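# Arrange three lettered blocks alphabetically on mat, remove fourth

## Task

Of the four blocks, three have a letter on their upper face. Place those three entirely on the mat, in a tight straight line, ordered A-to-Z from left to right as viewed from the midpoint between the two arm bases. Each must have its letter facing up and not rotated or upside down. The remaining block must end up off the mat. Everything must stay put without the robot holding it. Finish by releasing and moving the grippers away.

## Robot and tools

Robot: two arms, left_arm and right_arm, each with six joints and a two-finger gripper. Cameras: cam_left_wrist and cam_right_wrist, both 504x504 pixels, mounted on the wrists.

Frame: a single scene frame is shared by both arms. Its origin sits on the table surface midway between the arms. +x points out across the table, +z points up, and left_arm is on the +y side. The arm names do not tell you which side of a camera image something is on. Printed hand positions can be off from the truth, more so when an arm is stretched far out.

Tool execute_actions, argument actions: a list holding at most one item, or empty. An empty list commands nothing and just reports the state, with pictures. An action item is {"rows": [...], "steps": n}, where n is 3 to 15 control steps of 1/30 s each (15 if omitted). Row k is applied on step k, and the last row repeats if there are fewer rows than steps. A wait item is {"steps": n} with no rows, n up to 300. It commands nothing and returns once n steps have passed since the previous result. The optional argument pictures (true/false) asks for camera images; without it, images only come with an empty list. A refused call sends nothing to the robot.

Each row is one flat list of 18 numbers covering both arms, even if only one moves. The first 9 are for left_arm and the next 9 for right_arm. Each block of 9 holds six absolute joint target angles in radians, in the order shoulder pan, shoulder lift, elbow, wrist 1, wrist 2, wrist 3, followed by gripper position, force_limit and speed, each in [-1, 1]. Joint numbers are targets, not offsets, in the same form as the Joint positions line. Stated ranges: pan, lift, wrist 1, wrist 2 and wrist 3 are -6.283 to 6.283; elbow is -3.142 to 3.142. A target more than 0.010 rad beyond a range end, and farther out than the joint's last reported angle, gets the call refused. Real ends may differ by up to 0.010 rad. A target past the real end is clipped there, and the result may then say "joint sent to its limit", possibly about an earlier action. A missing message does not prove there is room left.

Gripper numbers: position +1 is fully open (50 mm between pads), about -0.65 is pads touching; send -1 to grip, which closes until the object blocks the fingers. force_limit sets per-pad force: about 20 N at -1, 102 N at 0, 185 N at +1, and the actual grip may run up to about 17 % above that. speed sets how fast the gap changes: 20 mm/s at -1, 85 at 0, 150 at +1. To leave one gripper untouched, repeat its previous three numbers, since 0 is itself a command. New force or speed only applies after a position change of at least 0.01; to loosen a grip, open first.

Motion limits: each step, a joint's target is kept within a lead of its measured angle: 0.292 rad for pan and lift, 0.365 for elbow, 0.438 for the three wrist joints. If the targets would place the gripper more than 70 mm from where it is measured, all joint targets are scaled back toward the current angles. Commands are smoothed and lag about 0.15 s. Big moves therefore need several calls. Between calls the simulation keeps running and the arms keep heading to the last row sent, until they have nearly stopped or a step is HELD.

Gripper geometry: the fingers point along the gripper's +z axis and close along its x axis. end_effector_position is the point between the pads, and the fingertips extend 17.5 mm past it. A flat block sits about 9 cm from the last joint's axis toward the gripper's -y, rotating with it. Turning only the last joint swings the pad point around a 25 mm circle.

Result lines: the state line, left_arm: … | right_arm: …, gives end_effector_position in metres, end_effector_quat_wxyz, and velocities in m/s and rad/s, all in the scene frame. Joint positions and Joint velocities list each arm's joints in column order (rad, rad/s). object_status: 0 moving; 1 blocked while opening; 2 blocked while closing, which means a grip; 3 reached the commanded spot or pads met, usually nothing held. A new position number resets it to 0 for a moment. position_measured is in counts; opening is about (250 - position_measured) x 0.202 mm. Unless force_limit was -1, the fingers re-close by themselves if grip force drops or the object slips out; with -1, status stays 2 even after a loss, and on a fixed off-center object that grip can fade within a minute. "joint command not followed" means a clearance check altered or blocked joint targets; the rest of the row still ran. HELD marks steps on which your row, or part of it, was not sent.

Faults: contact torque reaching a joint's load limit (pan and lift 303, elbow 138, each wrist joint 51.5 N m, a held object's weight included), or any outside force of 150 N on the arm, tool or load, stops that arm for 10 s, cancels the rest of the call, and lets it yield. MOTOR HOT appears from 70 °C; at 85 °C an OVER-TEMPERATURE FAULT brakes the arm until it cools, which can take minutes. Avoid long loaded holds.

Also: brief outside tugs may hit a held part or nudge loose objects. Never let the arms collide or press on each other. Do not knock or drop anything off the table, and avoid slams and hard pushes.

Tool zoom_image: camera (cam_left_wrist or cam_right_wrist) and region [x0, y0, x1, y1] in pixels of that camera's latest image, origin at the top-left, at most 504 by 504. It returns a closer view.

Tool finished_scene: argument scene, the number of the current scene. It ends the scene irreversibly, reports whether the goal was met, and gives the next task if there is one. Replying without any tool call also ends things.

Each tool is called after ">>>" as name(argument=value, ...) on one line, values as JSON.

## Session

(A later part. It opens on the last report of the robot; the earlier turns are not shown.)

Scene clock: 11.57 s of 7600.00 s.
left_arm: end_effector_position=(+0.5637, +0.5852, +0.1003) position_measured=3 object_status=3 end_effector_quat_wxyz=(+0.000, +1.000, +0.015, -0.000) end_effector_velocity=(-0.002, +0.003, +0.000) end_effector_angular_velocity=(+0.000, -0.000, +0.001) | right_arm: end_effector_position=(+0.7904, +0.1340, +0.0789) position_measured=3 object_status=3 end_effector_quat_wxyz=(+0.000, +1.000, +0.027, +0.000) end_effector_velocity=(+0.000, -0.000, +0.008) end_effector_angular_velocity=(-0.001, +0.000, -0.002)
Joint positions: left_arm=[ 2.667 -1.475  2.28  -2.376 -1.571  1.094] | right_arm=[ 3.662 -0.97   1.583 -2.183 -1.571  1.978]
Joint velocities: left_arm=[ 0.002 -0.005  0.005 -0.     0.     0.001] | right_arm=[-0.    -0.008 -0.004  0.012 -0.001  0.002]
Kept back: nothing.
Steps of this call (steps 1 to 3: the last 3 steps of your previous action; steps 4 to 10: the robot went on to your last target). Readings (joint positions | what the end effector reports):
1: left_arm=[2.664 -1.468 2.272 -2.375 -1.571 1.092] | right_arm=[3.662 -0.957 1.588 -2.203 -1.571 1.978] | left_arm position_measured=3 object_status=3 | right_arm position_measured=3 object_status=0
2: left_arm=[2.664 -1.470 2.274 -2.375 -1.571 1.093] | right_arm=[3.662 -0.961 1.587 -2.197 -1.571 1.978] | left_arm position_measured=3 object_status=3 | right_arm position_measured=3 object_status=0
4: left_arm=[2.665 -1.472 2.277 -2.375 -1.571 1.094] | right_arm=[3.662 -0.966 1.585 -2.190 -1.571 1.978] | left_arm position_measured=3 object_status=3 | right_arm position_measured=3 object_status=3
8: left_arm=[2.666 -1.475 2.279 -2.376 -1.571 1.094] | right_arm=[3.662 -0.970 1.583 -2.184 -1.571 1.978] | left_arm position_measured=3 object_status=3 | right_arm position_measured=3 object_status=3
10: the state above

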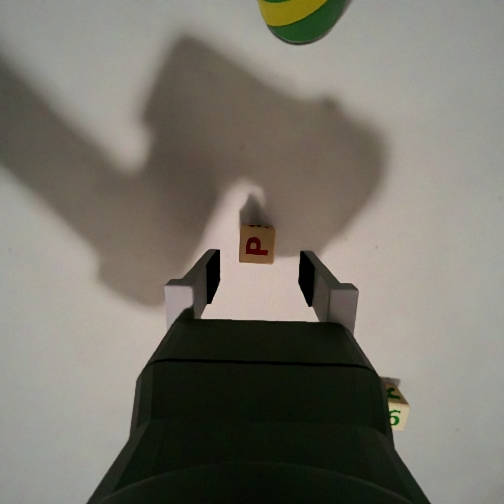

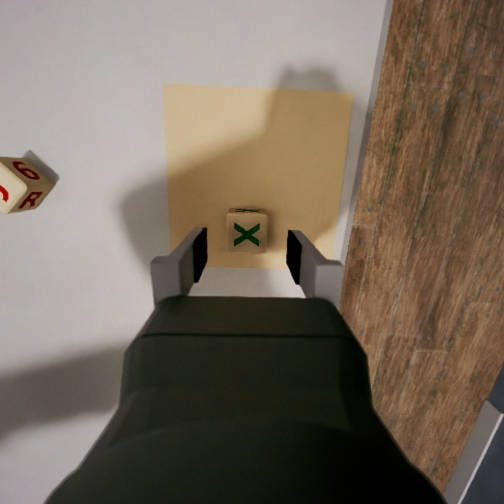

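>>> execute_actions(actions=[{"rows":[[2.667,-1.4546,2.289,-2.4055,-1.571,1.098,1,-0.4,0.3,3.69,-0.99,1.61,-2.19,-1.571,1.8,1,-0.4,0.3],[2.668,-1.4336,2.298,-2.435,-1.571,1.102,1,-0.4,0.3,3.72,-1.01,1.645,-2.205,-1.571,1.6,1,-0.4,0.3],[2.668,-1.4126,2.307,-2.465,-1.571,1.106,1,-0.4,0.3,3.8188,-1.0828,1.76,-2.248,-1.571,-0.25,1,-0.4,0.3],[2.669,-1.3916,2.3156,-2.495,-1.571,1.11,1,-0.4,0.3,3.8188,-1.0828,1.76,-2.248,-1.571,-0.25,1,-0.4,0.3],[2.669,-1.3706,2.3244,-2.5246,-1.571,1.113,1,-0.4,0.3,3.8188,-1.0828,1.76,-2.248,-1.571,-0.25,1,-0.4,0.3],[2.6696,-1.3496,2.3332,-2.5544,-1.571,1.117,1,-0.4,0.3,3.8188,-1.0828,1.76,-2.248,-1.571,-0.25,1,-0.4,0.3]],"steps":15}])

>>> execute_actions(actions=[{"rows":[[2.6696,-1.3496,2.3332,-2.5544,-1.571,1.117,-1,-0.4,0,3.8188,-1.0828,1.76,-2.248,-1.571,-0.25,1,-0.4,0.3]],"steps":15}])

>>> execute_actions(actions=[{"steps":12}], pictures=true)

Scene clock: 12.33 s of 7600.00 s.
left_arm: end_effector_position=(+0.5621, +0.5880, +0.0303) position_measured=3 object_status=3 end_effector_quat_wxyz=(+0.000, +1.000, +0.006, -0.000) end_effector_velocity=(-0.005, +0.004, -0.053) end_effector_angular_velocity=(-0.001, -0.000, -0.014) | right_arm: end_effector_position=(+0.6461, +0.1805, +0.0845) position_measured=3 object_status=3 end_effector_quat_wxyz=(+0.000, +0.928, +0.373, +0.000) end_effector_velocity=(-0.364, +0.051, +0.008) end_effector_angular_velocity=(+0.000, +0.001, +2.730)
Joint positions: left_arm=[ 2.669 -1.36   2.329 -2.54  -1.571  1.115] | right_arm=[ 3.785 -1.058  1.721 -2.233 -1.571  1.39 ]
Joint velocities: left_arm=[ 0.002  0.09   0.039 -0.13  -0.001  0.016] | right_arm=[ 0.293 -0.21   0.334 -0.124  0.    -2.437]
Steps of this call (steps 1 to 11: the robot went on to your last target; steps 12 to 23: the first 12 steps of this action). Readings (joint positions | what the end effector reports):
12: left_arm=[2.667 -1.475 2.281 -2.377 -1.571 1.095] | right_arm=[3.663 -0.972 1.583 -2.182 -1.571 1.973] | left_arm position_measured=3 object_status=3 | right_arm position_measured=3 object_status=3
13: left_arm=[2.667 -1.469 2.283 -2.386 -1.571 1.096] | right_arm=[3.667 -0.975 1.587 -2.183 -1.571 1.945] | left_arm position_measured=3 object_status=3 | right_arm position_measured=3 object_status=3
15: left_arm=[2.667 -1.446 2.293 -2.419 -1.571 1.100] | right_arm=[3.687 -0.989 1.610 -2.192 -1.571 1.860] | left_arm position_measured=3 object_status=3 | right_arm position_measured=3 object_status=3
19: left_arm=[2.669 -1.384 2.319 -2.505 -1.571 1.111] | right_arm=[3.738 -1.025 1.667 -2.213 -1.571 1.678] | left_arm position_measured=3 object_status=3 | right_arm position_measured=3 object_status=3
23: the state above

Scene clock: 12.83 s of 7600.00 s.
left_arm: end_effector_position=(+0.5615, +0.5884, +0.0245) position_measured=106 object_status=0 end_effector_quat_wxyz=(+0.000, +1.000, +0.005, +0.000) end_effector_velocity=(-0.000, +0.000, -0.001) end_effector_angular_velocity=(-0.000, +0.000, -0.000) | right_arm: end_effector_position=(+0.6063, +0.1586, +0.0851) position_measured=3 object_status=3 end_effector_quat_wxyz=(+0.000, +0.466, +0.885, -0.000) end_effector_velocity=(+0.031, -0.049, +0.000) end_effector_angular_velocity=(-0.000, -0.000, +2.418)
Joint positions: left_arm=[ 2.67  -1.35   2.333 -2.554 -1.571  1.117] | right_arm=[ 3.818 -1.083  1.76  -2.248 -1.571  0.016]
Joint velocities: left_arm=[ 0.     0.001  0.001 -0.001 -0.     0.001] | right_arm=[ 0.003 -0.003  0.004 -0.001 -0.    -2.415]
Steps of this call (steps 1 to 3: the last 3 steps of your previous action; steps 4 to 15: the first 12 steps of this action). Readings (joint positions | what the end effector reports):
4: left_arm=[2.670 -1.353 2.332 -2.550 -1.571 1.116] | right_arm=[3.809 -1.076 1.748 -2.244 -1.571 1.039] | left_arm position_measured=12 object_status=0 | right_arm position_measured=3 object_status=3
5: left_arm=[2.670 -1.352 2.332 -2.551 -1.571 1.117] | right_arm=[3.811 -1.077 1.751 -2.245 -1.571 0.948] | left_arm position_measured=26 object_status=0 | right_arm position_measured=3 object_status=3
7: left_arm=[2.670 -1.351 2.333 -2.553 -1.571 1.117] | right_arm=[3.815 -1.080 1.755 -2.246 -1.571 0.763] | left_arm position_measured=54 object_status=0 | right_arm position_measured=3 object_status=3
11: left_arm=[2.670 -1.350 2.333 -2.554 -1.571 1.117] | right_arm=[3.818 -1.082 1.759 -2.247 -1.571 0.389] | left_arm position_measured=106 object_status=0 | right_arm position_measured=3 object_status=3
15: the state above

Scene clock: 13.23 s of 7600.00 s.
left_arm: end_effector_position=(+0.5615, +0.5885, +0.0244) position_measured=106 object_status=2 end_effector_quat_wxyz=(+0.000, +1.000, +0.005, -0.000) end_effector_velocity=(-0.000, +0.000, -0.000) end_effector_angular_velocity=(-0.001, +0.000, +0.001) | right_arm: end_effector_position=(+0.6103, +0.1539, +0.0851) position_measured=3 object_status=3 end_effector_quat_wxyz=(+0.000, +0.347, +0.938, -0.000) end_effector_velocity=(+0.001, -0.001, -0.000) end_effector_angular_velocity=(+0.000, +0.001, +0.061)
Joint positions: left_arm=[ 2.67  -1.35   2.333 -2.554 -1.571  1.117] | right_arm=[ 3.819 -1.083  1.76  -2.248 -1.571 -0.243]
Joint velocities: left_arm=[ 0.001 -0.     0.    -0.    -0.001 -0.   ] | right_arm=[ 0.001  0.     0.     0.     0.001 -0.061]
Kept back: nothing.
Steps of this call (steps 1 to 3: the last 3 steps of your previous action; steps 4 to 12: the robot went on to your last target). Readings (joint positions | what the end effector reports):
1: left_arm=[2.670 -1.350 2.333 -2.554 -1.571 1.117] | right_arm=[3.819 -1.083 1.760 -2.248 -1.571 -0.054] | left_arm position_measured=106 object_status=0 | right_arm position_measured=3 object_status=3
2: left_arm=[2.670 -1.350 2.333 -2.554 -1.571 1.117] | right_arm=[3.819 -1.083 1.760 -2.248 -1.571 -0.106] | left_arm position_measured=106 object_status=2 | right_arm position_measured=3 object_status=3
4: left_arm=[2.670 -1.350 2.333 -2.554 -1.571 1.117] | right_arm=[3.819 -1.083 1.760 -2.248 -1.571 -0.172] | left_arm position_measured=106 object_status=2 | right_arm position_measured=3 object_status=3
8: left_arm=[2.670 -1.350 2.333 -2.554 -1.571 1.117] | right_arm=[3.819 -1.083 1.760 -2.248 -1.571 -0.227] | left_arm position_measured=106 object_status=2 | right_arm position_measured=3 object_status=3
12: the state above

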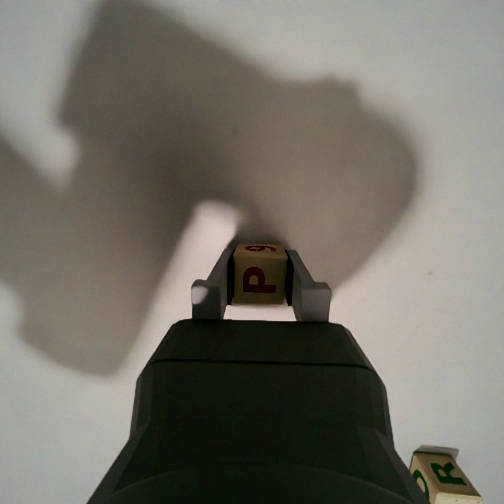

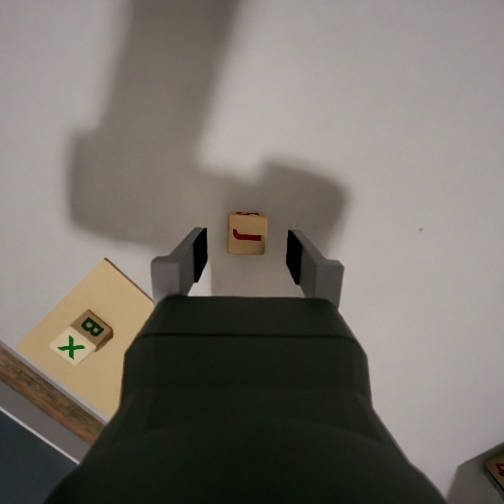

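>>> execute_actions(actions=[{"rows":[[2.6696,-1.37,2.3244,-2.525,-1.571,1.117,-1,-0.4,0,3.819,-1.0687,1.7636,-2.2657,-1.571,-0.244,1,-0.4,0.3],[2.6696,-1.39,2.316,-2.496,-1.571,1.117,-1,-0.4,0,3.8192,-1.0546,1.767,-2.2834,-1.571,-0.238,1,-0.4,0.3],[2.6696,-1.41,2.307,-2.467,-1.571,1.15,-1,-0.4,0,3.8195,-1.0404,1.7707,-2.301,-1.571,-0.232,1,-0.4,0.3],[2.6696,-1.43,2.298,-2.438,-1.571,1.22,-1,-0.4,0,3.8197,-1.0263,1.774,-2.3187,-1.571,-0.226,1,-0.4,0.3],[2.6696,-1.455,2.289,-2.405,-1.571,1.32,-1,-0.4,0,3.8199,-1.0122,1.7778,-2.3364,-1.571,-0.22,1,-0.4,0.3],[2.6696,-1.4756,2.2805,-2.3757,-1.571,1.45,-1,-0.4,0,3.8199,-1.0122,1.7778,-2.3364,-1.571,-0.22,1,-0.4,0.3],[2.6696,-1.4756,2.2805,-2.3757,-1.571,3.9548,-1,-0.4,0,3.8199,-1.0122,1.7778,-2.3364,-1.571,-0.22,1,-0.4,0.3]],"steps":13}])

>>> execute_actions(actions=[{"rows":[[2.6696,-1.4756,2.2805,-2.3757,-1.571,3.9548,-1,-0.4,0,3.8199,-1.0122,1.7778,-2.3364,-1.571,-0.22,-1,-0.4,0]],"steps":15}], pictures=true)

Scene clock: 13.90 s of 7600.00 s.
left_arm: end_effector_position=(+0.5736, +0.5854, +0.0880) position_measured=106 object_status=2 end_effector_quat_wxyz=(+0.000, +0.984, -0.178, +0.000) end_effector_velocity=(+0.053, -0.020, +0.110) end_effector_angular_velocity=(+0.001, +0.002, -2.411) | right_arm: end_effector_position=(+0.6126, +0.1571, +0.0327) position_measured=3 object_status=3 end_effector_quat_wxyz=(+0.000, +0.356, +0.934, -0.000) end_effector_velocity=(+0.001, +0.003, -0.063) end_effector_angular_velocity=(+0.002, -0.002, -0.032)
Joint positions: left_arm=[ 2.67  -1.455  2.289 -2.404 -1.571  1.486] | right_arm=[ 3.82  -1.021  1.776 -2.326 -1.571 -0.224]
Joint velocities: left_arm=[-0.    -0.181 -0.073  0.257 -0.     2.411] | right_arm=[ 0.001  0.075  0.02  -0.097  0.     0.033]
Steps of this call (steps 1 to 10: the robot went on to your last target; steps 11 to 20: the first 10 steps of this action). Readings (joint positions | what the end effector reports):
11: left_arm=[2.670 -1.350 2.333 -2.553 -1.571 1.117] | right_arm=[3.819 -1.082 1.760 -2.249 -1.571 -0.250] | left_arm position_measured=106 object_status=2 | right_arm position_measured=3 object_status=3
12: left_arm=[2.670 -1.356 2.331 -2.544 -1.571 1.117] | right_arm=[3.819 -1.079 1.761 -2.254 -1.571 -0.248] | left_arm position_measured=106 object_status=2 | right_arm position_measured=3 object_status=3
14: left_arm=[2.670 -1.378 2.321 -2.512 -1.571 1.130] | right_arm=[3.819 -1.063 1.765 -2.274 -1.571 -0.241] | left_arm position_measured=106 object_status=2 | right_arm position_measured=3 object_status=3
18: left_arm=[2.670 -1.439 2.295 -2.428 -1.571 1.331] | right_arm=[3.820 -1.028 1.774 -2.316 -1.571 -0.227] | left_arm position_measured=106 object_status=2 | right_arm position_measured=3 object_status=3
20: the state above

Scene clock: 14.40 s of 7600.00 s.
left_arm: end_effector_position=(+0.5891, +0.5582, +0.1002) position_measured=106 object_status=2 end_effector_quat_wxyz=(-0.000, -0.648, +0.762, -0.000) end_effector_velocity=(-0.011, -0.068, +0.001) end_effector_angular_velocity=(+0.000, -0.001, -2.768) | right_arm: end_effector_position=(+0.6127, +0.1575, +0.0257) position_measured=106 object_status=0 end_effector_quat_wxyz=(+0.000, +0.358, +0.934, +0.000) end_effector_velocity=(-0.001, +0.001, -0.002) end_effector_angular_velocity=(-0.001, +0.000, -0.000)
Joint positions: left_arm=[ 2.67  -1.475  2.281 -2.376 -1.571  2.86 ] | right_arm=[ 3.82  -1.012  1.778 -2.336 -1.571 -0.22 ]
Joint velocities: left_arm=[-0.    -0.002 -0.001  0.002  0.001  2.767] | right_arm=[ 0.001  0.002  0.    -0.001 -0.001  0.001]
Steps of this call (steps 1 to 3: the last 3 steps of your previous action; steps 4 to 15: the first 12 steps of this action). Readings (joint positions | what the end effector reports):
4: left_arm=[2.670 -1.470 2.283 -2.384 -1.571 1.835] | right_arm=[3.820 -1.015 1.777 -2.333 -1.571 -0.221] | left_arm position_measured=106 object_status=2 | right_arm position_measured=12 object_status=0
5: left_arm=[2.670 -1.471 2.282 -2.382 -1.571 1.926] | right_arm=[3.820 -1.014 1.777 -2.334 -1.571 -0.221] | left_arm position_measured=106 object_status=2 | right_arm position_measured=26 object_status=0
7: left_arm=[2.670 -1.473 2.282 -2.379 -1.571 2.110] | right_arm=[3.820 -1.013 1.778 -2.335 -1.571 -0.220] | left_arm position_measured=106 object_status=2 | right_arm position_measured=54 object_status=0
11: left_arm=[2.670 -1.475 2.281 -2.377 -1.571 2.484] | right_arm=[3.820 -1.013 1.778 -2.336 -1.571 -0.220] | left_arm position_measured=106 object_status=2 | right_arm position_measured=106 object_status=0
15: the state above

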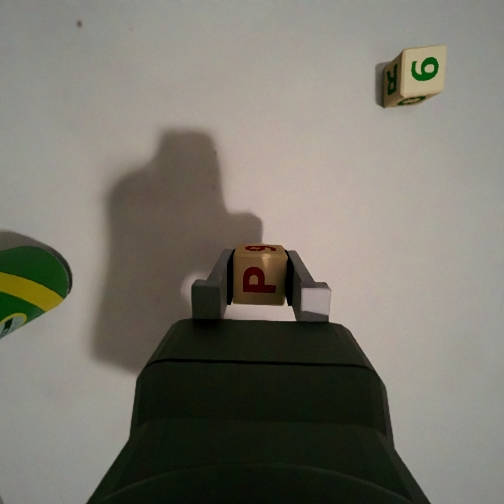

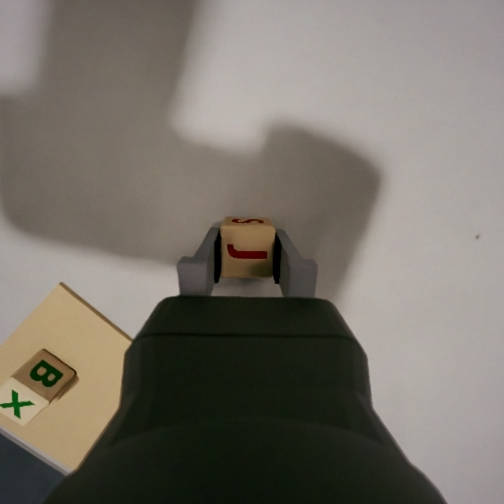

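>>> execute_actions(actions=[{"rows":[[2.6696,-1.4756,2.2805,-2.3757,-1.571,3.9548,-1,-0.4,0,3.8199,-1.03,1.772,-2.313,-1.571,-0.22,-1,-0.4,0],[2.6696,-1.4756,2.2805,-2.3757,-1.571,3.9548,-1,-0.4,0,3.8199,-1.048,1.766,-2.289,-1.571,-0.22,-1,-0.4,0],[2.6696,-1.4756,2.2805,-2.3757,-1.571,3.9548,-1,-0.4,0,3.8199,-1.066,1.76,-2.265,-1.571,-0.15,-1,-0.4,0],[2.6696,-1.4756,2.2805,-2.3757,-1.571,3.9548,-1,-0.4,0,3.8199,-1.066,1.755,-2.26,-1.571,-0.05,-1,-0.4,0],[2.6696,-1.4756,2.2805,-2.3757,-1.571,3.9548,-1,-0.4,0,3.815,-1.06,1.742,-2.253,-1.571,0.1,-1,-0.4,0],[2.6696,-1.4756,2.2805,-2.3757,-1.571,3.9548,-1,-0.4,0,3.81,-1.052,1.728,-2.247,-1.571,2.039,-1,-0.4,0],[2.6696,-1.4756,2.2805,-2.3757,-1.571,3.9548,-1,-0.4,0,3.805,-1.044,1.714,-2.241,-1.571,2.039,-1,-0.4,0],[2.6696,-1.4756,2.2805,-2.3757,-1.571,3.9548,-1,-0.4,0,3.8,-1.036,1.70,-2.235,-1.571,2.039,-1,-0.4,0],[2.6696,-1.4756,2.2805,-2.3757,-1.571,3.9548,-1,-0.4,0,3.795,-1.028,1.686,-2.229,-1.571,2.039,-1,-0.4,0],[2.6696,-1.4756,2.2805,-2.3757,-1.571,3.9548,-1,-0.4,0,3.79,-1.02,1.672,-2.223,-1.571,2.039,-1,-0.4,0],[2.6696,-1.4756,2.2805,-2.3757,-1.571,3.9548,-1,-0.4,0,3.785,-1.012,1.658,-2.217,-1.571,2.039,-1,-0.4,0],[2.6696,-1.4756,2.2805,-2.3757,-1.571,3.9548,-1,-0.4,0,3.78,-1.004,1.644,-2.211,-1.571,2.039,-1,-0.4,0],[2.6696,-1.4756,2.2805,-2.3757,-1.571,3.9548,-1,-0.4,0,3.775,-0.996,1.63,-2.205,-1.571,2.039,-1,-0.4,0],[2.6696,-1.4756,2.2805,-2.3757,-1.571,3.9548,-1,-0.4,0,3.77,-0.988,1.616,-2.199,-1.571,2.039,-1,-0.4,0],[2.6696,-1.4756,2.2805,-2.3757,-1.571,3.9548,-1,-0.4,0,3.765,-0.98,1.602,-2.193,-1.571,2.039,-1,-0.4,0]],"steps":15}])

>>> execute_actions(actions=[{"rows":[[2.6696,-1.4756,2.2805,-2.3757,-1.571,3.9548,-1,-0.4,0,3.76,-0.972,1.5885,-2.1875,-1.571,2.039,-1,-0.4,0],[2.6696,-1.4756,2.2805,-2.3757,-1.571,3.9548,-1,-0.4,0,3.7545,-0.964,1.575,-2.182,-1.571,2.039,-1,-0.4,0],[2.6696,-1.4756,2.2805,-2.3757,-1.571,3.9548,-1,-0.4,0,3.749,-0.956,1.5615,-2.1765,-1.571,2.039,-1,-0.4,0],[2.6696,-1.4756,2.2805,-2.3757,-1.571,3.9548,-1,-0.4,0,3.744,-0.948,1.548,-2.171,-1.571,2.039,-1,-0.4,0],[2.6696,-1.4756,2.2805,-2.3757,-1.571,3.9548,-1,-0.4,0,3.739,-0.94,1.535,-2.166,-1.571,2.039,-1,-0.4,0],[2.6696,-1.4756,2.2805,-2.3757,-1.571,3.9548,-1,-0.4,0,3.734,-0.932,1.521,-2.16,-1.571,2.039,-1,-0.4,0],[2.6696,-1.4756,2.2805,-2.3757,-1.571,3.9548,-1,-0.4,0,3.7285,-0.9235,1.508,-2.155,-1.571,2.039,-1,-0.4,0],[2.6696,-1.4756,2.2805,-2.3757,-1.571,3.9548,-1,-0.4,0,3.7233,-0.9154,1.4944,-2.1498,-1.571,2.039,-1,-0.4,0]],"steps":15}])

>>> execute_actions(actions=[{"rows":[[2.6696,-1.4756,2.2805,-2.3757,-1.571,3.9548,-1,-0.4,0,3.7233,-0.9068,1.4983,-2.1624,-1.571,2.039,-1,-0.4,0],[2.6696,-1.4756,2.2805,-2.3757,-1.571,3.9548,-1,-0.4,0,3.7233,-0.898,1.5023,-2.175,-1.571,2.039,-1,-0.4,0],[2.6696,-1.4756,2.2805,-2.3757,-1.571,3.9548,-1,-0.4,0,3.7233,-0.8895,1.5062,-2.1875,-1.571,2.039,-1,-0.4,0],[2.6696,-1.4756,2.2805,-2.3757,-1.571,3.9548,-1,-0.4,0,3.7233,-0.881,1.51,-2.2,-1.571,2.039,-1,-0.4,0],[2.6696,-1.4756,2.2805,-2.3757,-1.571,3.9548,-1,-0.4,0,3.7233,-0.8727,1.5139,-2.212,-1.571,2.039,-1,-0.4,0]],"steps":15}], pictures=true)

Scene clock: 15.43 s of 7600.00 s.
left_arm: end_effector_position=(+0.5722, +0.5384, +0.1004) position_measured=106 object_status=2 end_effector_quat_wxyz=(-0.000, -0.156, +0.988, -0.000) end_effector_velocity=(+0.000, +0.000, +0.000) end_effector_angular_velocity=(-0.000, -0.000, -0.002) | right_arm: end_effector_position=(+0.6396, +0.1731, +0.0745) position_measured=106 object_status=2 end_effector_quat_wxyz=(+0.000, +0.624, +0.781, +0.000) end_effector_velocity=(+0.231, +0.078, +0.027) end_effector_angular_velocity=(+0.000, +0.000, -2.763)
Joint positions: left_arm=[ 2.67  -1.476  2.28  -2.376 -1.571  3.955] | right_arm=[ 3.8   -1.033  1.7   -2.238 -1.571  0.376]
Joint velocities: left_arm=[ 0.     0.    -0.001  0.    -0.     0.003] | right_arm=[-0.147  0.209 -0.416  0.207 -0.     2.616]
Steps of this call (steps 1 to 3: the last 3 steps of your previous action; steps 4 to 19: the robot went on to your last target; steps 20 to 31: the first 12 steps of this action). Readings (joint positions | what the end effector reports):
20: left_arm=[2.670 -1.476 2.281 -2.376 -1.571 3.946] | right_arm=[3.820 -1.013 1.778 -2.336 -1.571 -0.220] | left_arm position_measured=106 object_status=2 | right_arm position_measured=106 object_status=2
21: left_arm=[2.670 -1.476 2.280 -2.376 -1.571 3.949] | right_arm=[3.820 -1.017 1.777 -2.328 -1.571 -0.220] | left_arm position_measured=106 object_status=2 | right_arm position_measured=106 object_status=2
23: left_arm=[2.670 -1.476 2.280 -2.376 -1.571 3.951] | right_arm=[3.820 -1.037 1.770 -2.303 -1.571 -0.195] | left_arm position_measured=106 object_status=2 | right_arm position_measured=106 object_status=2
27: left_arm=[2.670 -1.476 2.280 -2.376 -1.571 3.954] | right_arm=[3.816 -1.052 1.747 -2.267 -1.571 0.041] | left_arm position_measured=106 object_status=2 | right_arm position_measured=106 object_status=2
31: the state above

Scene clock: 15.93 s of 7600.00 s.
left_arm: end_effector_position=(+0.5722, +0.5384, +0.1004) position_measured=106 object_status=2 end_effector_quat_wxyz=(-0.000, -0.156, +0.988, -0.000) end_effector_velocity=(-0.000, -0.000, -0.000) end_effector_angular_velocity=(-0.000, +0.001, +0.000) | right_arm: end_effector_position=(+0.7712, +0.1979, +0.0752) position_measured=106 object_status=2 end_effector_quat_wxyz=(+0.000, +0.986, +0.164, +0.000) end_effector_velocity=(+0.138, +0.012, -0.003) end_effector_angular_velocity=(+0.001, -0.002, -2.478)
Joint positions: left_arm=[ 2.67  -1.476  2.28  -2.376 -1.571  3.955] | right_arm=[ 3.729 -0.924  1.509 -2.156 -1.571  1.77 ]
Joint velocities: left_arm=[-0.     0.     0.     0.    -0.001 -0.   ] | right_arm=[-0.049  0.078 -0.132  0.053  0.     2.429]
Steps of this call (steps 1 to 3: the last 3 steps of your previous action; steps 4 to 15: the first 12 steps of this action). Readings (joint positions | what the end effector reports):
4: left_arm=[2.670 -1.476 2.280 -2.376 -1.571 3.955] | right_arm=[3.779 -1.002 1.642 -2.211 -1.571 0.741] | left_arm position_measured=106 object_status=2 | right_arm position_measured=106 object_status=2
5: left_arm=[2.670 -1.476 2.280 -2.376 -1.571 3.955] | right_arm=[3.774 -0.994 1.628 -2.205 -1.571 0.834] | left_arm position_measured=106 object_status=2 | right_arm position_measured=106 object_status=2
7: left_arm=[2.670 -1.476 2.280 -2.376 -1.571 3.955] | right_arm=[3.763 -0.978 1.599 -2.193 -1.571 1.020] | left_arm position_measured=106 object_status=2 | right_arm position_measured=106 object_status=2
11: left_arm=[2.670 -1.476 2.280 -2.376 -1.571 3.955] | right_arm=[3.742 -0.945 1.544 -2.170 -1.571 1.396] | left_arm position_measured=106 object_status=2 | right_arm position_measured=106 object_status=2
15: the state above

Scene clock: 16.43 s of 7600.00 s.
left_arm: end_effector_position=(+0.5722, +0.5384, +0.1004) position_measured=106 object_status=2 end_effector_quat_wxyz=(-0.000, -0.156, +0.988, -0.000) end_effector_velocity=(-0.000, +0.000, -0.000) end_effector_angular_velocity=(-0.000, +0.001, -0.000) | right_arm: end_effector_position=(+0.7869, +0.1983, +0.0323) position_measured=106 object_status=2 end_effector_quat_wxyz=(+0.000, +1.000, +0.028, +0.000) end_effector_velocity=(+0.000, +0.001, -0.027) end_effector_angular_velocity=(+0.000, -0.000, -0.024)
Joint positions: left_arm=[ 2.67  -1.476  2.28  -2.376 -1.571  3.955] | right_arm=[ 3.723 -0.876  1.513 -2.208 -1.571  2.036]
Joint velocities: left_arm=[ 0.  0.  0.  0. -0.  0.] | right_arm=[ 0.001  0.026  0.01  -0.037  0.     0.024]
Steps of this call (steps 1 to 3: the last 3 steps of your previous action; steps 4 to 15: the first 12 steps of this action). Readings (joint positions | what the end effector reports):
4: left_arm=[2.670 -1.476 2.280 -2.376 -1.571 3.955] | right_arm=[3.725 -0.918 1.499 -2.152 -1.571 1.960] | left_arm position_measured=106 object_status=2 | right_arm position_measured=106 object_status=2
5: left_arm=[2.670 -1.476 2.280 -2.376 -1.571 3.955] | right_arm=[3.725 -0.915 1.498 -2.155 -1.571 1.981] | left_arm position_measured=106 object_status=2 | right_arm position_measured=106 object_status=2
7: left_arm=[2.670 -1.476 2.280 -2.376 -1.571 3.955] | right_arm=[3.724 -0.904 1.501 -2.169 -1.571 2.007] | left_arm position_measured=106 object_status=2 | right_arm position_measured=106 object_status=2
11: left_arm=[2.670 -1.476 2.280 -2.376 -1.571 3.955] | right_arm=[3.724 -0.882 1.510 -2.198 -1.571 2.030] | left_arm position_measured=106 object_status=2 | right_arm position_measured=106 object_status=2
15: the state above

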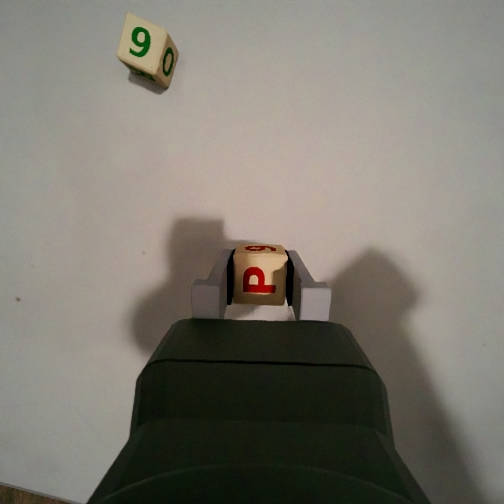

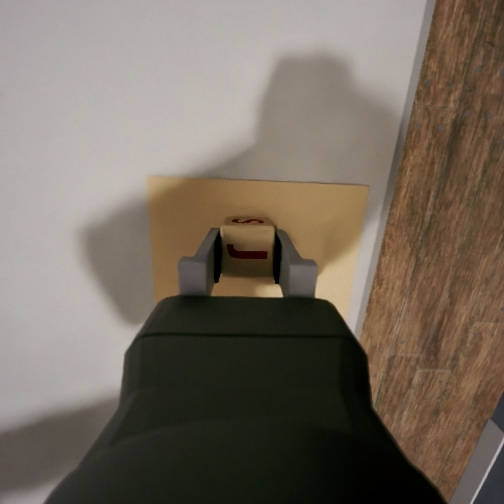

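>>> execute_actions(actions=[{"rows":[[2.6696,-1.4756,2.2805,-2.3757,-1.571,3.9548,-1,-0.4,0,3.7233,-0.8727,1.5139,-2.212,-1.571,2.039,1,-0.4,0.3],[2.6696,-1.4756,2.2805,-2.3757,-1.571,3.9548,-1,-0.4,0,3.7233,-0.8727,1.5139,-2.212,-1.571,2.039,1,-0.4,0.3],[2.6696,-1.4756,2.2805,-2.3757,-1.571,3.9548,-1,-0.4,0,3.7233,-0.8727,1.5139,-2.212,-1.571,2.039,1,-0.4,0.3],[2.6696,-1.4756,2.2805,-2.3757,-1.571,3.9548,-1,-0.4,0,3.7233,-0.8895,1.5062,-2.1875,-1.571,2.039,1,-0.4,0.3],[2.6696,-1.4756,2.2805,-2.3757,-1.571,3.9548,-1,-0.4,0,3.7233,-0.9068,1.4983,-2.1624,-1.571,2.039,1,-0.4,0.3],[2.6696,-1.4756,2.2805,-2.3757,-1.571,3.9548,-1,-0.4,0,3.7233,-0.924,1.49,-2.137,-1.571,2.039,1,-0.4,0.3],[2.6696,-1.4756,2.2805,-2.3757,-1.571,3.9548,-1,-0.4,0,3.7233,-0.924,1.49,-2.137,-1.571,2.039,1,-0.4,0.3],[2.6696,-1.4756,2.2805,-2.3757,-1.571,3.9548,-1,-0.4,0,3.7233,-0.924,1.49,-2.137,-1.571,2.039,1,-0.4,0.3],[2.6696,-1.4756,2.2805,-2.3757,-1.571,3.9548,-1,-0.4,0,3.705,-0.95,1.51,-2.131,-1.571,2.03,1,-0.4,0.3],[2.66,-1.455,2.255,-2.371,-1.571,3.9548,-1,-0.4,0,3.53,-1.165,1.745,-2.151,-1.571,1.9,1,-0.4,0.3],[2.645,-1.43,2.22,-2.361,-1.571,3.9548,-1,-0.4,0,3.53,-1.165,1.745,-2.151,-1.571,1.9,1,-0.4,0.3],[2.54,-1.2285,1.949,-2.291,-1.571,3.9548,-1,-0.4,0,3.53,-1.165,1.745,-2.151,-1.571,1.9,1,-0.4,0.3]],"steps":15}])

>>> execute_actions(actions=[{"rows":[[2.54,-1.2285,1.949,-2.291,-1.571,3.9548,-1,-0.4,0,3.53,-1.165,1.745,-2.151,-1.571,1.9,1,-0.4,0.3],[2.54,-1.2285,1.949,-2.291,-1.571,3.9548,-1,-0.4,0,3.53,-1.165,1.745,-2.151,-1.571,1.9,1,-0.4,0.3],[2.54,-1.2285,1.949,-2.291,-1.571,3.9548,-1,-0.4,0,3.53,-1.165,1.745,-2.151,-1.571,1.9,1,-0.4,0.3],[2.54,-1.2285,1.949,-2.291,-1.571,3.9548,-1,-0.4,0,3.53,-1.165,1.745,-2.151,-1.571,1.9,1,-0.4,0.3],[2.54,-1.2285,1.949,-2.291,-1.571,3.9548,-1,-0.4,0,3.34,-1.4,2.0,-2.171,-1.571,1.8,1,-0.4,0.3],[2.4105,-0.9815,1.6171,-2.2064,-1.571,3.9548,-1,-0.4,0,3.34,-1.4,2.0,-2.171,-1.571,1.8,1,-0.4,0.3]],"steps":15}])

>>> execute_actions(actions=[{"steps":28}], pictures=true)

>>> zoom_image(camera="cam_left_wrist", region=[190, 170, 330, 310])

Scene clock: 17.27 s of 7600.00 s.
left_arm: end_effector_position=(+0.5836, +0.5265, +0.1016) position_measured=106 object_status=2 end_effector_quat_wxyz=(+0.000, -0.152, +0.988, -0.000) end_effector_velocity=(+0.283, -0.301, +0.035) end_effector_angular_velocity=(-0.002, -0.005, -0.243) | right_arm: end_effector_position=(+0.7898, +0.1613, +0.0893) position_measured=3 object_status=0 end_effector_quat_wxyz=(-0.000, +1.000, +0.022, +0.000) end_effector_velocity=(+0.009, -0.415, +0.169) end_effector_angular_velocity=(-0.006, +0.010, -0.113)
Joint positions: left_arm=[ 2.66  -1.457  2.256 -2.37  -1.571  3.955] | right_arm=[ 3.688 -0.958  1.539 -2.153 -1.571  2.015]
Joint velocities: left_arm=[-0.243  0.455 -0.62   0.16   0.001  0.   ] | right_arm=[-0.389 -0.498  0.51  -0.    -0.    -0.277]
Steps of this call (steps 1 to 3: the last 3 steps of your previous action; steps 4 to 13: the robot went on to your last target; steps 14 to 25: the first 12 steps of this action). Readings (joint positions | what the end effector reports):
14: left_arm=[2.670 -1.476 2.280 -2.376 -1.571 3.955] | right_arm=[3.723 -0.873 1.514 -2.212 -1.571 2.039] | left_arm position_measured=106 object_status=2 | right_arm position_measured=96 object_status=0
15: left_arm=[2.670 -1.476 2.280 -2.376 -1.571 3.955] | right_arm=[3.723 -0.872 1.514 -2.212 -1.571 2.039] | left_arm position_measured=106 object_status=2 | right_arm position_measured=78 object_status=0
17: left_arm=[2.670 -1.476 2.280 -2.376 -1.571 3.955] | right_arm=[3.723 -0.873 1.514 -2.211 -1.571 2.039] | left_arm position_measured=106 object_status=2 | right_arm position_measured=44 object_status=0
21: left_arm=[2.670 -1.476 2.280 -2.376 -1.571 3.955] | right_arm=[3.723 -0.904 1.499 -2.167 -1.571 2.039] | left_arm position_measured=106 object_status=2 | right_arm position_measured=3 object_status=0
25: the state above

Scene clock: 17.77 s of 7600.00 s.
left_arm: end_effector_position=(+0.7150, +0.3399, +0.0972) position_measured=106 object_status=2 end_effector_quat_wxyz=(-0.003, -0.083, +0.997, +0.002) end_effector_velocity=(+0.220, -0.393, -0.029) end_effector_angular_velocity=(-0.010, -0.016, -0.258) | right_arm: end_effector_position=(+0.7561, -0.0532, +0.1612) position_measured=3 object_status=3 end_effector_quat_wxyz=(+0.000, +1.000, -0.016, -0.001) end_effector_velocity=(-0.145, -0.420, +0.104) end_effector_angular_velocity=(+0.002, -0.006, -0.198)
Joint positions: left_arm=[ 2.522 -1.198  1.912 -2.279 -1.571  3.955] | right_arm=[ 3.475 -1.23   1.82  -2.16  -1.571  1.877]
Joint velocities: left_arm=[-0.258  0.499 -0.685  0.167  0.001  0.   ] | right_arm=[-0.456 -0.572  0.602 -0.037  0.    -0.258]
Steps of this call (steps 1 to 3: the last 3 steps of your previous action; steps 4 to 15: the first 12 steps of this action). Readings (joint positions | what the end effector reports):
4: left_arm=[2.623 -1.388 2.162 -2.346 -1.571 3.955] | right_arm=[3.635 -1.028 1.609 -2.152 -1.571 1.976] | left_arm position_measured=106 object_status=2 | right_arm position_measured=3 object_status=3
5: left_arm=[2.614 -1.371 2.140 -2.340 -1.571 3.955] | right_arm=[3.621 -1.046 1.627 -2.152 -1.571 1.966] | left_arm position_measured=106 object_status=2 | right_arm position_measured=3 object_status=3
7: left_arm=[2.597 -1.337 2.094 -2.328 -1.571 3.955] | right_arm=[3.593 -1.082 1.663 -2.152 -1.571 1.946] | left_arm position_measured=106 object_status=2 | right_arm position_measured=3 object_status=3
11: left_arm=[2.557 -1.267 2.004 -2.303 -1.571 3.955] | right_arm=[3.535 -1.154 1.740 -2.155 -1.571 1.911] | left_arm position_measured=106 object_status=2 | right_arm position_measured=3 object_status=3
15: the state above

Scene clock: 18.70 s of 7600.00 s.
left_arm: end_effector_position=(+0.7889, +0.1640, +0.0720) position_measured=106 object_status=2 end_effector_quat_wxyz=(-0.000, -0.027, +1.000, -0.000) end_effector_velocity=(+0.000, -0.002, -0.000) end_effector_angular_velocity=(-0.000, +0.000, -0.001) | right_arm: end_effector_position=(+0.7002, -0.1681, +0.1834) position_measured=3 object_status=3 end_effector_quat_wxyz=(+0.000, +0.999, -0.045, +0.000) end_effector_velocity=(+0.000, -0.001, -0.000) end_effector_angular_velocity=(-0.000, +0.000, -0.001)
Joint positions: left_arm=[ 2.411 -0.982  1.617 -2.206 -1.571  3.955] | right_arm=[ 3.34  -1.4    2.    -2.171 -1.571  1.8  ]
Joint velocities: left_arm=[-0.001  0.002 -0.002  0.001 -0.    -0.   ] | right_arm=[-0.001 -0.     0.001 -0.    -0.    -0.   ]
Kept back: nothing.
Steps of this call (steps 1 to 3: the last 3 steps of your previous action; steps 4 to 28: the robot went on to your last target). Readings (joint positions | what the end effector reports):
1: left_arm=[2.513 -1.181 1.889 -2.273 -1.571 3.955] | right_arm=[3.460 -1.249 1.841 -2.161 -1.571 1.868] | left_arm position_measured=106 object_status=2 | right_arm position_measured=3 object_status=3
2: left_arm=[2.504 -1.164 1.866 -2.268 -1.571 3.955] | right_arm=[3.444 -1.269 1.861 -2.163 -1.571 1.859] | left_arm position_measured=106 object_status=2 | right_arm position_measured=3 object_status=3
4: left_arm=[2.487 -1.130 1.820 -2.256 -1.571 3.955] | right_arm=[3.412 -1.309 1.903 -2.165 -1.571 1.841] | left_arm position_measured=106 object_status=2 | right_arm position_measured=3 object_status=3
8: left_arm=[2.452 -1.062 1.727 -2.233 -1.571 3.955] | right_arm=[3.362 -1.372 1.970 -2.169 -1.571 1.813] | left_arm position_measured=106 object_status=2 | right_arm position_measured=3 object_status=3
28: the state above

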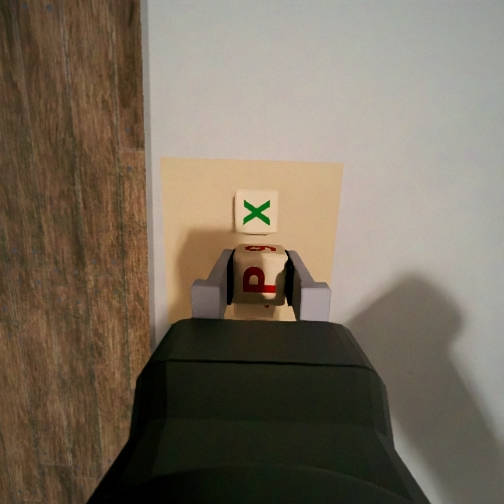

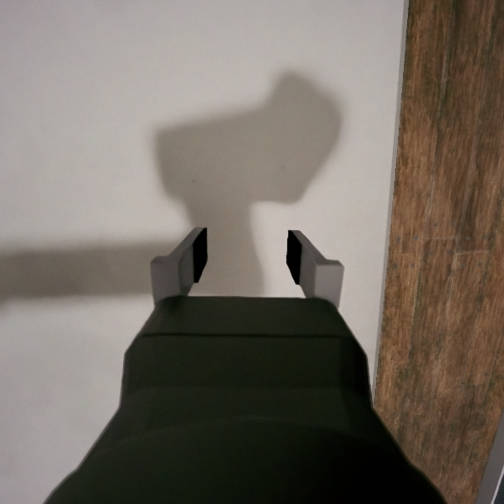

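Region (190, 170, 330, 310) of cam_left_wrist's 504x504 image, scaled by 3.600, with more detail than that image has.

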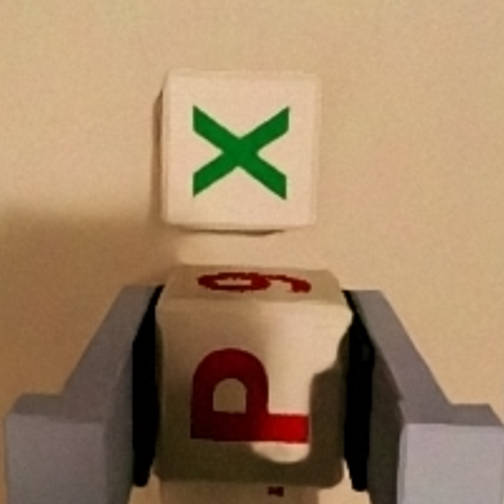

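>>> execute_actions(actions=[{"rows":[[2.4126,-0.9655,1.6177,-2.223,-1.571,3.9569,-1,-0.4,0,3.34,-1.4,2.0,-2.171,-1.571,1.8,1,-0.4,0.3]],"steps":13}], pictures=true)

>>> zoom_image(camera="cam_left_wrist", region=[190, 180, 330, 320])

Scene clock: 19.27 s of 7600.00 s.
left_arm: end_effector_position=(+0.7916, +0.1639, +0.0597) position_measured=106 object_status=2 end_effector_quat_wxyz=(-0.000, -0.027, +1.000, -0.000) end_effector_velocity=(+0.002, +0.001, -0.007) end_effector_angular_velocity=(+0.001, -0.000, +0.000) | right_arm: end_effector_position=(+0.7002, -0.1681, +0.1834) position_measured=3 object_status=3 end_effector_quat_wxyz=(+0.000, +0.999, -0.045, +0.000) end_effector_velocity=(-0.000, +0.001, -0.000) end_effector_angular_velocity=(-0.001, +0.001, +0.003)
Joint positions: left_arm=[ 2.412 -0.966  1.618 -2.222 -1.571  3.957] | right_arm=[ 3.34  -1.4    2.    -2.171 -1.571  1.8  ]
Joint velocities: left_arm=[ 0.002  0.009  0.001 -0.009  0.001  0.002] | right_arm=[ 0.001  0.001 -0.     0.    -0.001 -0.002]
Steps of this call (steps 1 to 7: the robot went on to your last target; steps 8 to 17: the first 10 steps of this action). Readings (joint positions | what the end effector reports):
8: left_arm=[2.411 -0.981 1.617 -2.207 -1.571 3.955] | right_arm=[3.340 -1.400 2.000 -2.171 -1.571 1.800] | left_arm position_measured=106 object_status=2 | right_arm position_measured=3 object_status=3
9: left_arm=[2.411 -0.977 1.617 -2.211 -1.571 3.955] | right_arm=[3.340 -1.400 2.000 -2.171 -1.571 1.800] | left_arm position_measured=106 object_status=2 | right_arm position_measured=3 object_status=3
11: left_arm=[2.412 -0.971 1.617 -2.216 -1.571 3.956] | right_arm=[3.340 -1.400 2.000 -2.171 -1.571 1.800] | left_arm position_measured=106 object_status=2 | right_arm position_measured=3 object_status=3
15: left_arm=[2.412 -0.967 1.617 -2.221 -1.571 3.957] | right_arm=[3.340 -1.400 2.000 -2.171 -1.571 1.800] | left_arm position_measured=106 object_status=2 | right_arm position_measured=3 object_status=3
17: the state above

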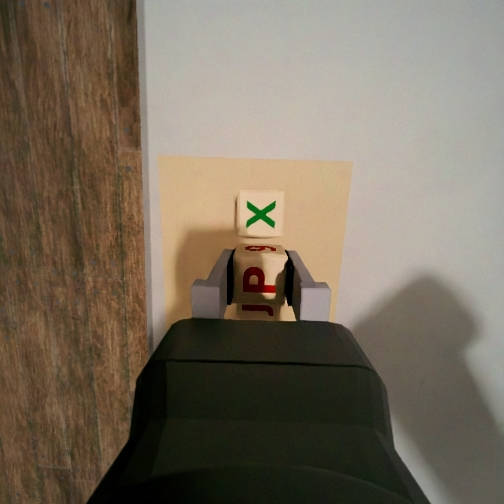

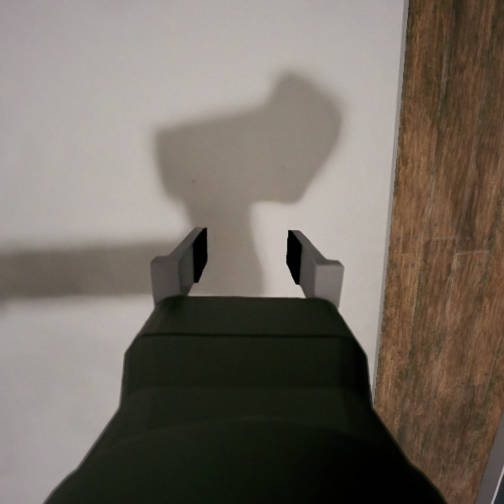

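Region (190, 180, 330, 320) of cam_left_wrist's 504x504 image, scaled by 3.600, with more detail than that image has.

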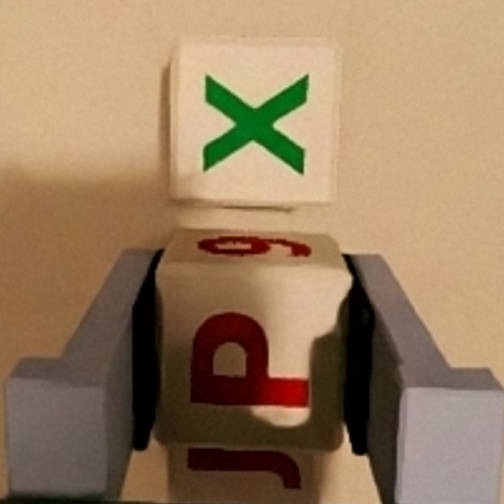

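Gap ≈3.5 mm; descend.

>>> execute_actions(actions=[{"rows":[[2.4126,-0.9578,1.6208,-2.2338,-1.571,3.9569,-1,-0.4,0,3.34,-1.4,2.0,-2.171,-1.571,1.8,1,-0.4,0.3],[2.4126,-0.95,1.6239,-2.2447,-1.571,3.9569,-1,-0.4,0,3.34,-1.4,2.0,-2.171,-1.571,1.8,1,-0.4,0.3],[2.4126,-0.9422,1.627,-2.2555,-1.571,3.9569,-1,-0.4,0,3.34,-1.4,2.0,-2.171,-1.571,1.8,1,-0.4,0.3],[2.4126,-0.9345,1.63,-2.2663,-1.571,3.9569,-1,-0.4,0,3.34,-1.4,2.0,-2.171,-1.571,1.8,1,-0.4,0.3]],"steps":15}], pictures=true)

Scene clock: 19.77 s of 7600.00 s.
left_arm: end_effector_position=(+0.7918, +0.1639, +0.0302) position_measured=106 object_status=2 end_effector_quat_wxyz=(-0.000, -0.027, +1.000, -0.000) end_effector_velocity=(-0.000, +0.000, -0.015) end_effector_angular_velocity=(+0.000, -0.000, -0.000) | right_arm: end_effector_position=(+0.7002, -0.1681, +0.1834) position_measured=3 object_status=3 end_effector_quat_wxyz=(+0.000, +0.999, -0.045, +0.000) end_effector_velocity=(-0.000, +0.000, +0.001) end_effector_angular_velocity=(-0.000, -0.001, +0.001)
Joint positions: left_arm=[ 2.413 -0.936  1.629 -2.264 -1.571  3.957] | right_arm=[ 3.34  -1.4    2.    -2.171 -1.571  1.8  ]
Joint velocities: left_arm=[-0.     0.016  0.006 -0.022  0.     0.   ] | right_arm=[ 0.    -0.001  0.     0.    -0.    -0.   ]
Steps of this call (steps 1 to 3: the last 3 steps of your previous action; steps 4 to 15: the first 12 steps of this action). Readings (joint positions | what the end effector reports):
4: left_arm=[2.413 -0.965 1.618 -2.223 -1.571 3.957] | right_arm=[3.340 -1.400 2.000 -2.171 -1.571 1.800] | left_arm position_measured=106 object_status=2 | right_arm position_measured=3 object_status=3
5: left_arm=[2.413 -0.963 1.618 -2.227 -1.571 3.957] | right_arm=[3.340 -1.400 2.000 -2.171 -1.571 1.800] | left_arm position_measured=106 object_status=2 | right_arm position_measured=3 object_status=3
7: left_arm=[2.413 -0.954 1.622 -2.239 -1.571 3.957] | right_arm=[3.340 -1.400 2.000 -2.171 -1.571 1.800] | left_arm position_measured=106 object_status=2 | right_arm position_measured=3 object_status=3
11: left_arm=[2.413 -0.940 1.628 -2.258 -1.571 3.957] | right_arm=[3.340 -1.400 2.000 -2.171 -1.571 1.800] | left_arm position_measured=106 object_status=2 | right_arm position_measured=3 object_status=3
15: the state above

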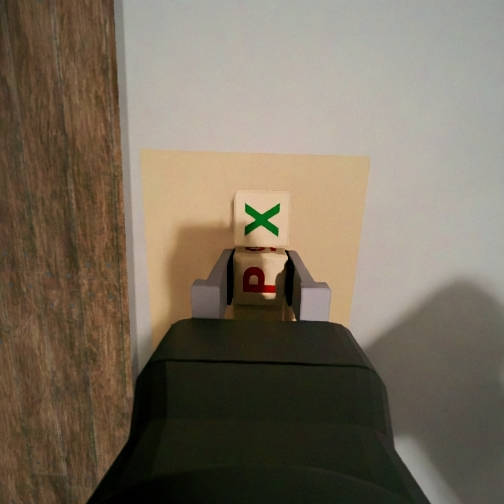

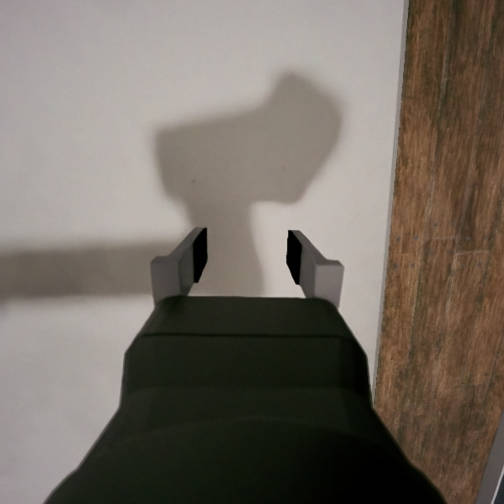

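>>> execute_actions(actions=[{"rows":[[2.4126,-0.9335,1.6304,-2.2677,-1.571,3.9569,-1,-0.4,0,3.34,-1.4,2.0,-2.171,-1.571,1.8,1,-0.4,0.3],[2.4126,-0.9335,1.6304,-2.2677,-1.571,3.9569,-1,-0.4,0,3.34,-1.4,2.0,-2.171,-1.571,1.8,1,-0.4,0.3],[2.4126,-0.9335,1.6304,-2.2677,-1.571,3.9569,-1,-0.4,0,3.34,-1.4,2.0,-2.171,-1.571,1.8,1,-0.4,0.3],[2.4126,-0.9335,1.6304,-2.2677,-1.571,3.9569,-1,-0.4,0,3.34,-1.4,2.0,-2.171,-1.571,1.8,1,-0.4,0.3],[2.4126,-0.9335,1.6304,-2.2677,-1.571,3.9569,1,-0.4,0.3,3.34,-1.4,2.0,-2.171,-1.571,1.8,1,-0.4,0.3],[2.4126,-0.9335,1.6304,-2.2677,-1.571,3.9569,1,-0.4,0.3,3.34,-1.4,2.0,-2.171,-1.571,1.8,1,-0.4,0.3],[2.4126,-0.9335,1.6304,-2.2677,-1.571,3.9569,1,-0.4,0.3,3.34,-1.4,2.0,-2.171,-1.571,1.8,1,-0.4,0.3],[2.4126,-0.95,1.6239,-2.2447,-1.571,3.9569,1,-0.4,0.3,3.34,-1.4,2.0,-2.171,-1.571,1.8,1,-0.4,0.3],[2.4126,-0.9655,1.6177,-2.223,-1.571,3.9569,1,-0.4,0.3,3.34,-1.4,2.0,-2.171,-1.571,1.8,1,-0.4,0.3],[2.4126,-0.981,1.611,-2.201,-1.571,3.9569,1,-0.4,0.3,3.34,-1.4,2.0,-2.171,-1.571,1.8,1,-0.4,0.3],[2.4126,-0.996,1.604,-2.179,-1.571,3.9569,1,-0.4,0.3,3.34,-1.4,2.0,-2.171,-1.571,1.8,1,-0.4,0.3],[2.4126,-1.011,1.6,-2.16,-1.571,3.9569,1,-0.4,0.3,3.34,-1.4,2.0,-2.171,-1.571,1.8,1,-0.4,0.3],[2.42,-1.03,1.605,-2.146,-1.571,3.9569,1,-0.4,0.3,3.34,-1.4,2.0,-2.171,-1.571,1.8,1,-0.4,0.3],[2.5,-1.27,1.76,-2.061,-1.571,4.0,1,-0.4,0.3,3.34,-1.4,2.0,-2.171,-1.571,1.8,1,-0.4,0.3]],"steps":15}])

>>> execute_actions(actions=[{"steps":24}], pictures=true)

Scene clock: 20.53 s of 7600.00 s.
left_arm: end_effector_position=(+0.7919, +0.1639, +0.0611) position_measured=3 object_status=0 end_effector_quat_wxyz=(-0.000, -0.027, +1.000, -0.000) end_effector_velocity=(-0.004, +0.004, +0.346) end_effector_angular_velocity=(-0.006, -0.007, -0.000) | right_arm: end_effector_position=(+0.7002, -0.1681, +0.1834) position_measured=3 object_status=3 end_effector_quat_wxyz=(+0.000, +0.999, -0.045, +0.000) end_effector_velocity=(-0.000, +0.001, -0.001) end_effector_angular_velocity=(+0.000, +0.002, +0.002)
Joint positions: left_arm=[ 2.413 -0.967  1.616 -2.22  -1.571  3.957] | right_arm=[ 3.34  -1.4    2.    -2.171 -1.571  1.8  ]
Joint velocities: left_arm=[-0.   -0.35 -0.14  0.48  0.    0.  ] | right_arm=[ 0.001  0.002  0.    -0.     0.    -0.001]
Steps of this call (steps 1 to 3: the last 3 steps of your previous action; steps 4 to 11: the robot went on to your last target; steps 12 to 23: the first 12 steps of this action). Readings (joint positions | what the end effector reports):
12: left_arm=[2.413 -0.935 1.630 -2.266 -1.571 3.957] | right_arm=[3.340 -1.400 2.000 -2.171 -1.571 1.800] | left_arm position_measured=106 object_status=2 | right_arm position_measured=3 object_status=3
13: left_arm=[2.413 -0.934 1.630 -2.267 -1.571 3.957] | right_arm=[3.340 -1.400 2.000 -2.171 -1.571 1.800] | left_arm position_measured=106 object_status=2 | right_arm position_measured=3 object_status=3
15: left_arm=[2.413 -0.934 1.630 -2.267 -1.571 3.957] | right_arm=[3.340 -1.400 2.000 -2.171 -1.571 1.800] | left_arm position_measured=106 object_status=2 | right_arm position_measured=3 object_status=3
19: left_arm=[2.413 -0.934 1.631 -2.267 -1.571 3.957] | right_arm=[3.340 -1.400 2.000 -2.171 -1.571 1.800] | left_arm position_measured=44 object_status=0 | right_arm position_measured=3 object_status=3
23: the state above

Scene clock: 21.33 s of 7600.00 s.
left_arm: end_effector_position=(+0.7340, +0.3042, +0.2177) position_measured=3 object_status=3 end_effector_quat_wxyz=(-0.000, -0.049, +0.999, -0.000) end_effector_velocity=(-0.004, +0.008, +0.006) end_effector_angular_velocity=(+0.000, -0.000, +0.002) | right_arm: end_effector_position=(+0.7002, -0.1681, +0.1834) position_measured=3 object_status=3 end_effector_quat_wxyz=(+0.000, +0.999, -0.045, +0.000) end_effector_velocity=(-0.000, +0.001, +0.000) end_effector_angular_velocity=(-0.001, -0.000, +0.000)
Joint positions: left_arm=[ 2.499 -1.268  1.759 -2.062 -1.571  4.   ] | right_arm=[ 3.34  -1.4    2.    -2.171 -1.571  1.8  ]
Joint velocities: left_arm=[ 0.005 -0.015  0.008  0.007  0.     0.003] | right_arm=[ 0.001 -0.     0.     0.    -0.001  0.001]
Kept back: nothing.
Steps of this call (steps 1 to 3: the last 3 steps of your previous action; steps 4 to 24: the robot went on to your last target). Readings (joint positions | what the end effector reports):
1: left_arm=[2.413 -0.980 1.612 -2.203 -1.571 3.957] | right_arm=[3.340 -1.400 2.000 -2.171 -1.571 1.800] | left_arm position_measured=3 object_status=0 | right_arm position_measured=3 object_status=3
2: left_arm=[2.415 -0.995 1.612 -2.189 -1.571 3.958] | right_arm=[3.340 -1.400 2.000 -2.171 -1.571 1.800] | left_arm position_measured=3 object_status=0 | right_arm position_measured=3 object_status=3
4: left_arm=[2.429 -1.037 1.636 -2.170 -1.571 3.964] | right_arm=[3.340 -1.400 2.000 -2.171 -1.571 1.800] | left_arm position_measured=3 object_status=0 | right_arm position_measured=3 object_status=3
8: left_arm=[2.454 -1.121 1.680 -2.131 -1.571 3.977] | right_arm=[3.340 -1.400 2.000 -2.171 -1.571 1.800] | left_arm position_measured=3 object_status=3 | right_arm position_measured=3 object_status=3
24: the state above

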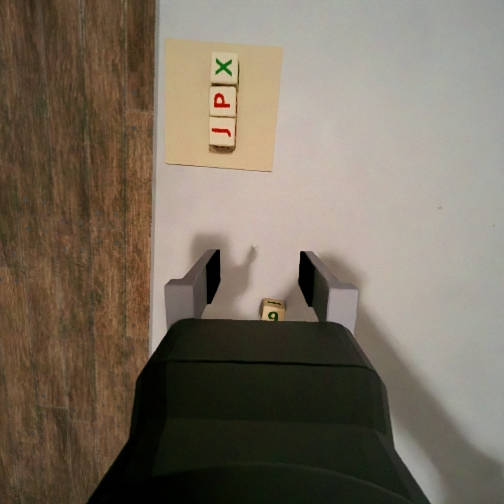

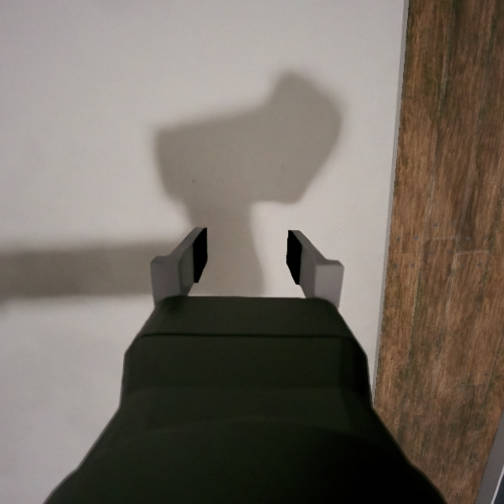

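>>> finished_scene(scene=2)

The scene is finished: the task was done.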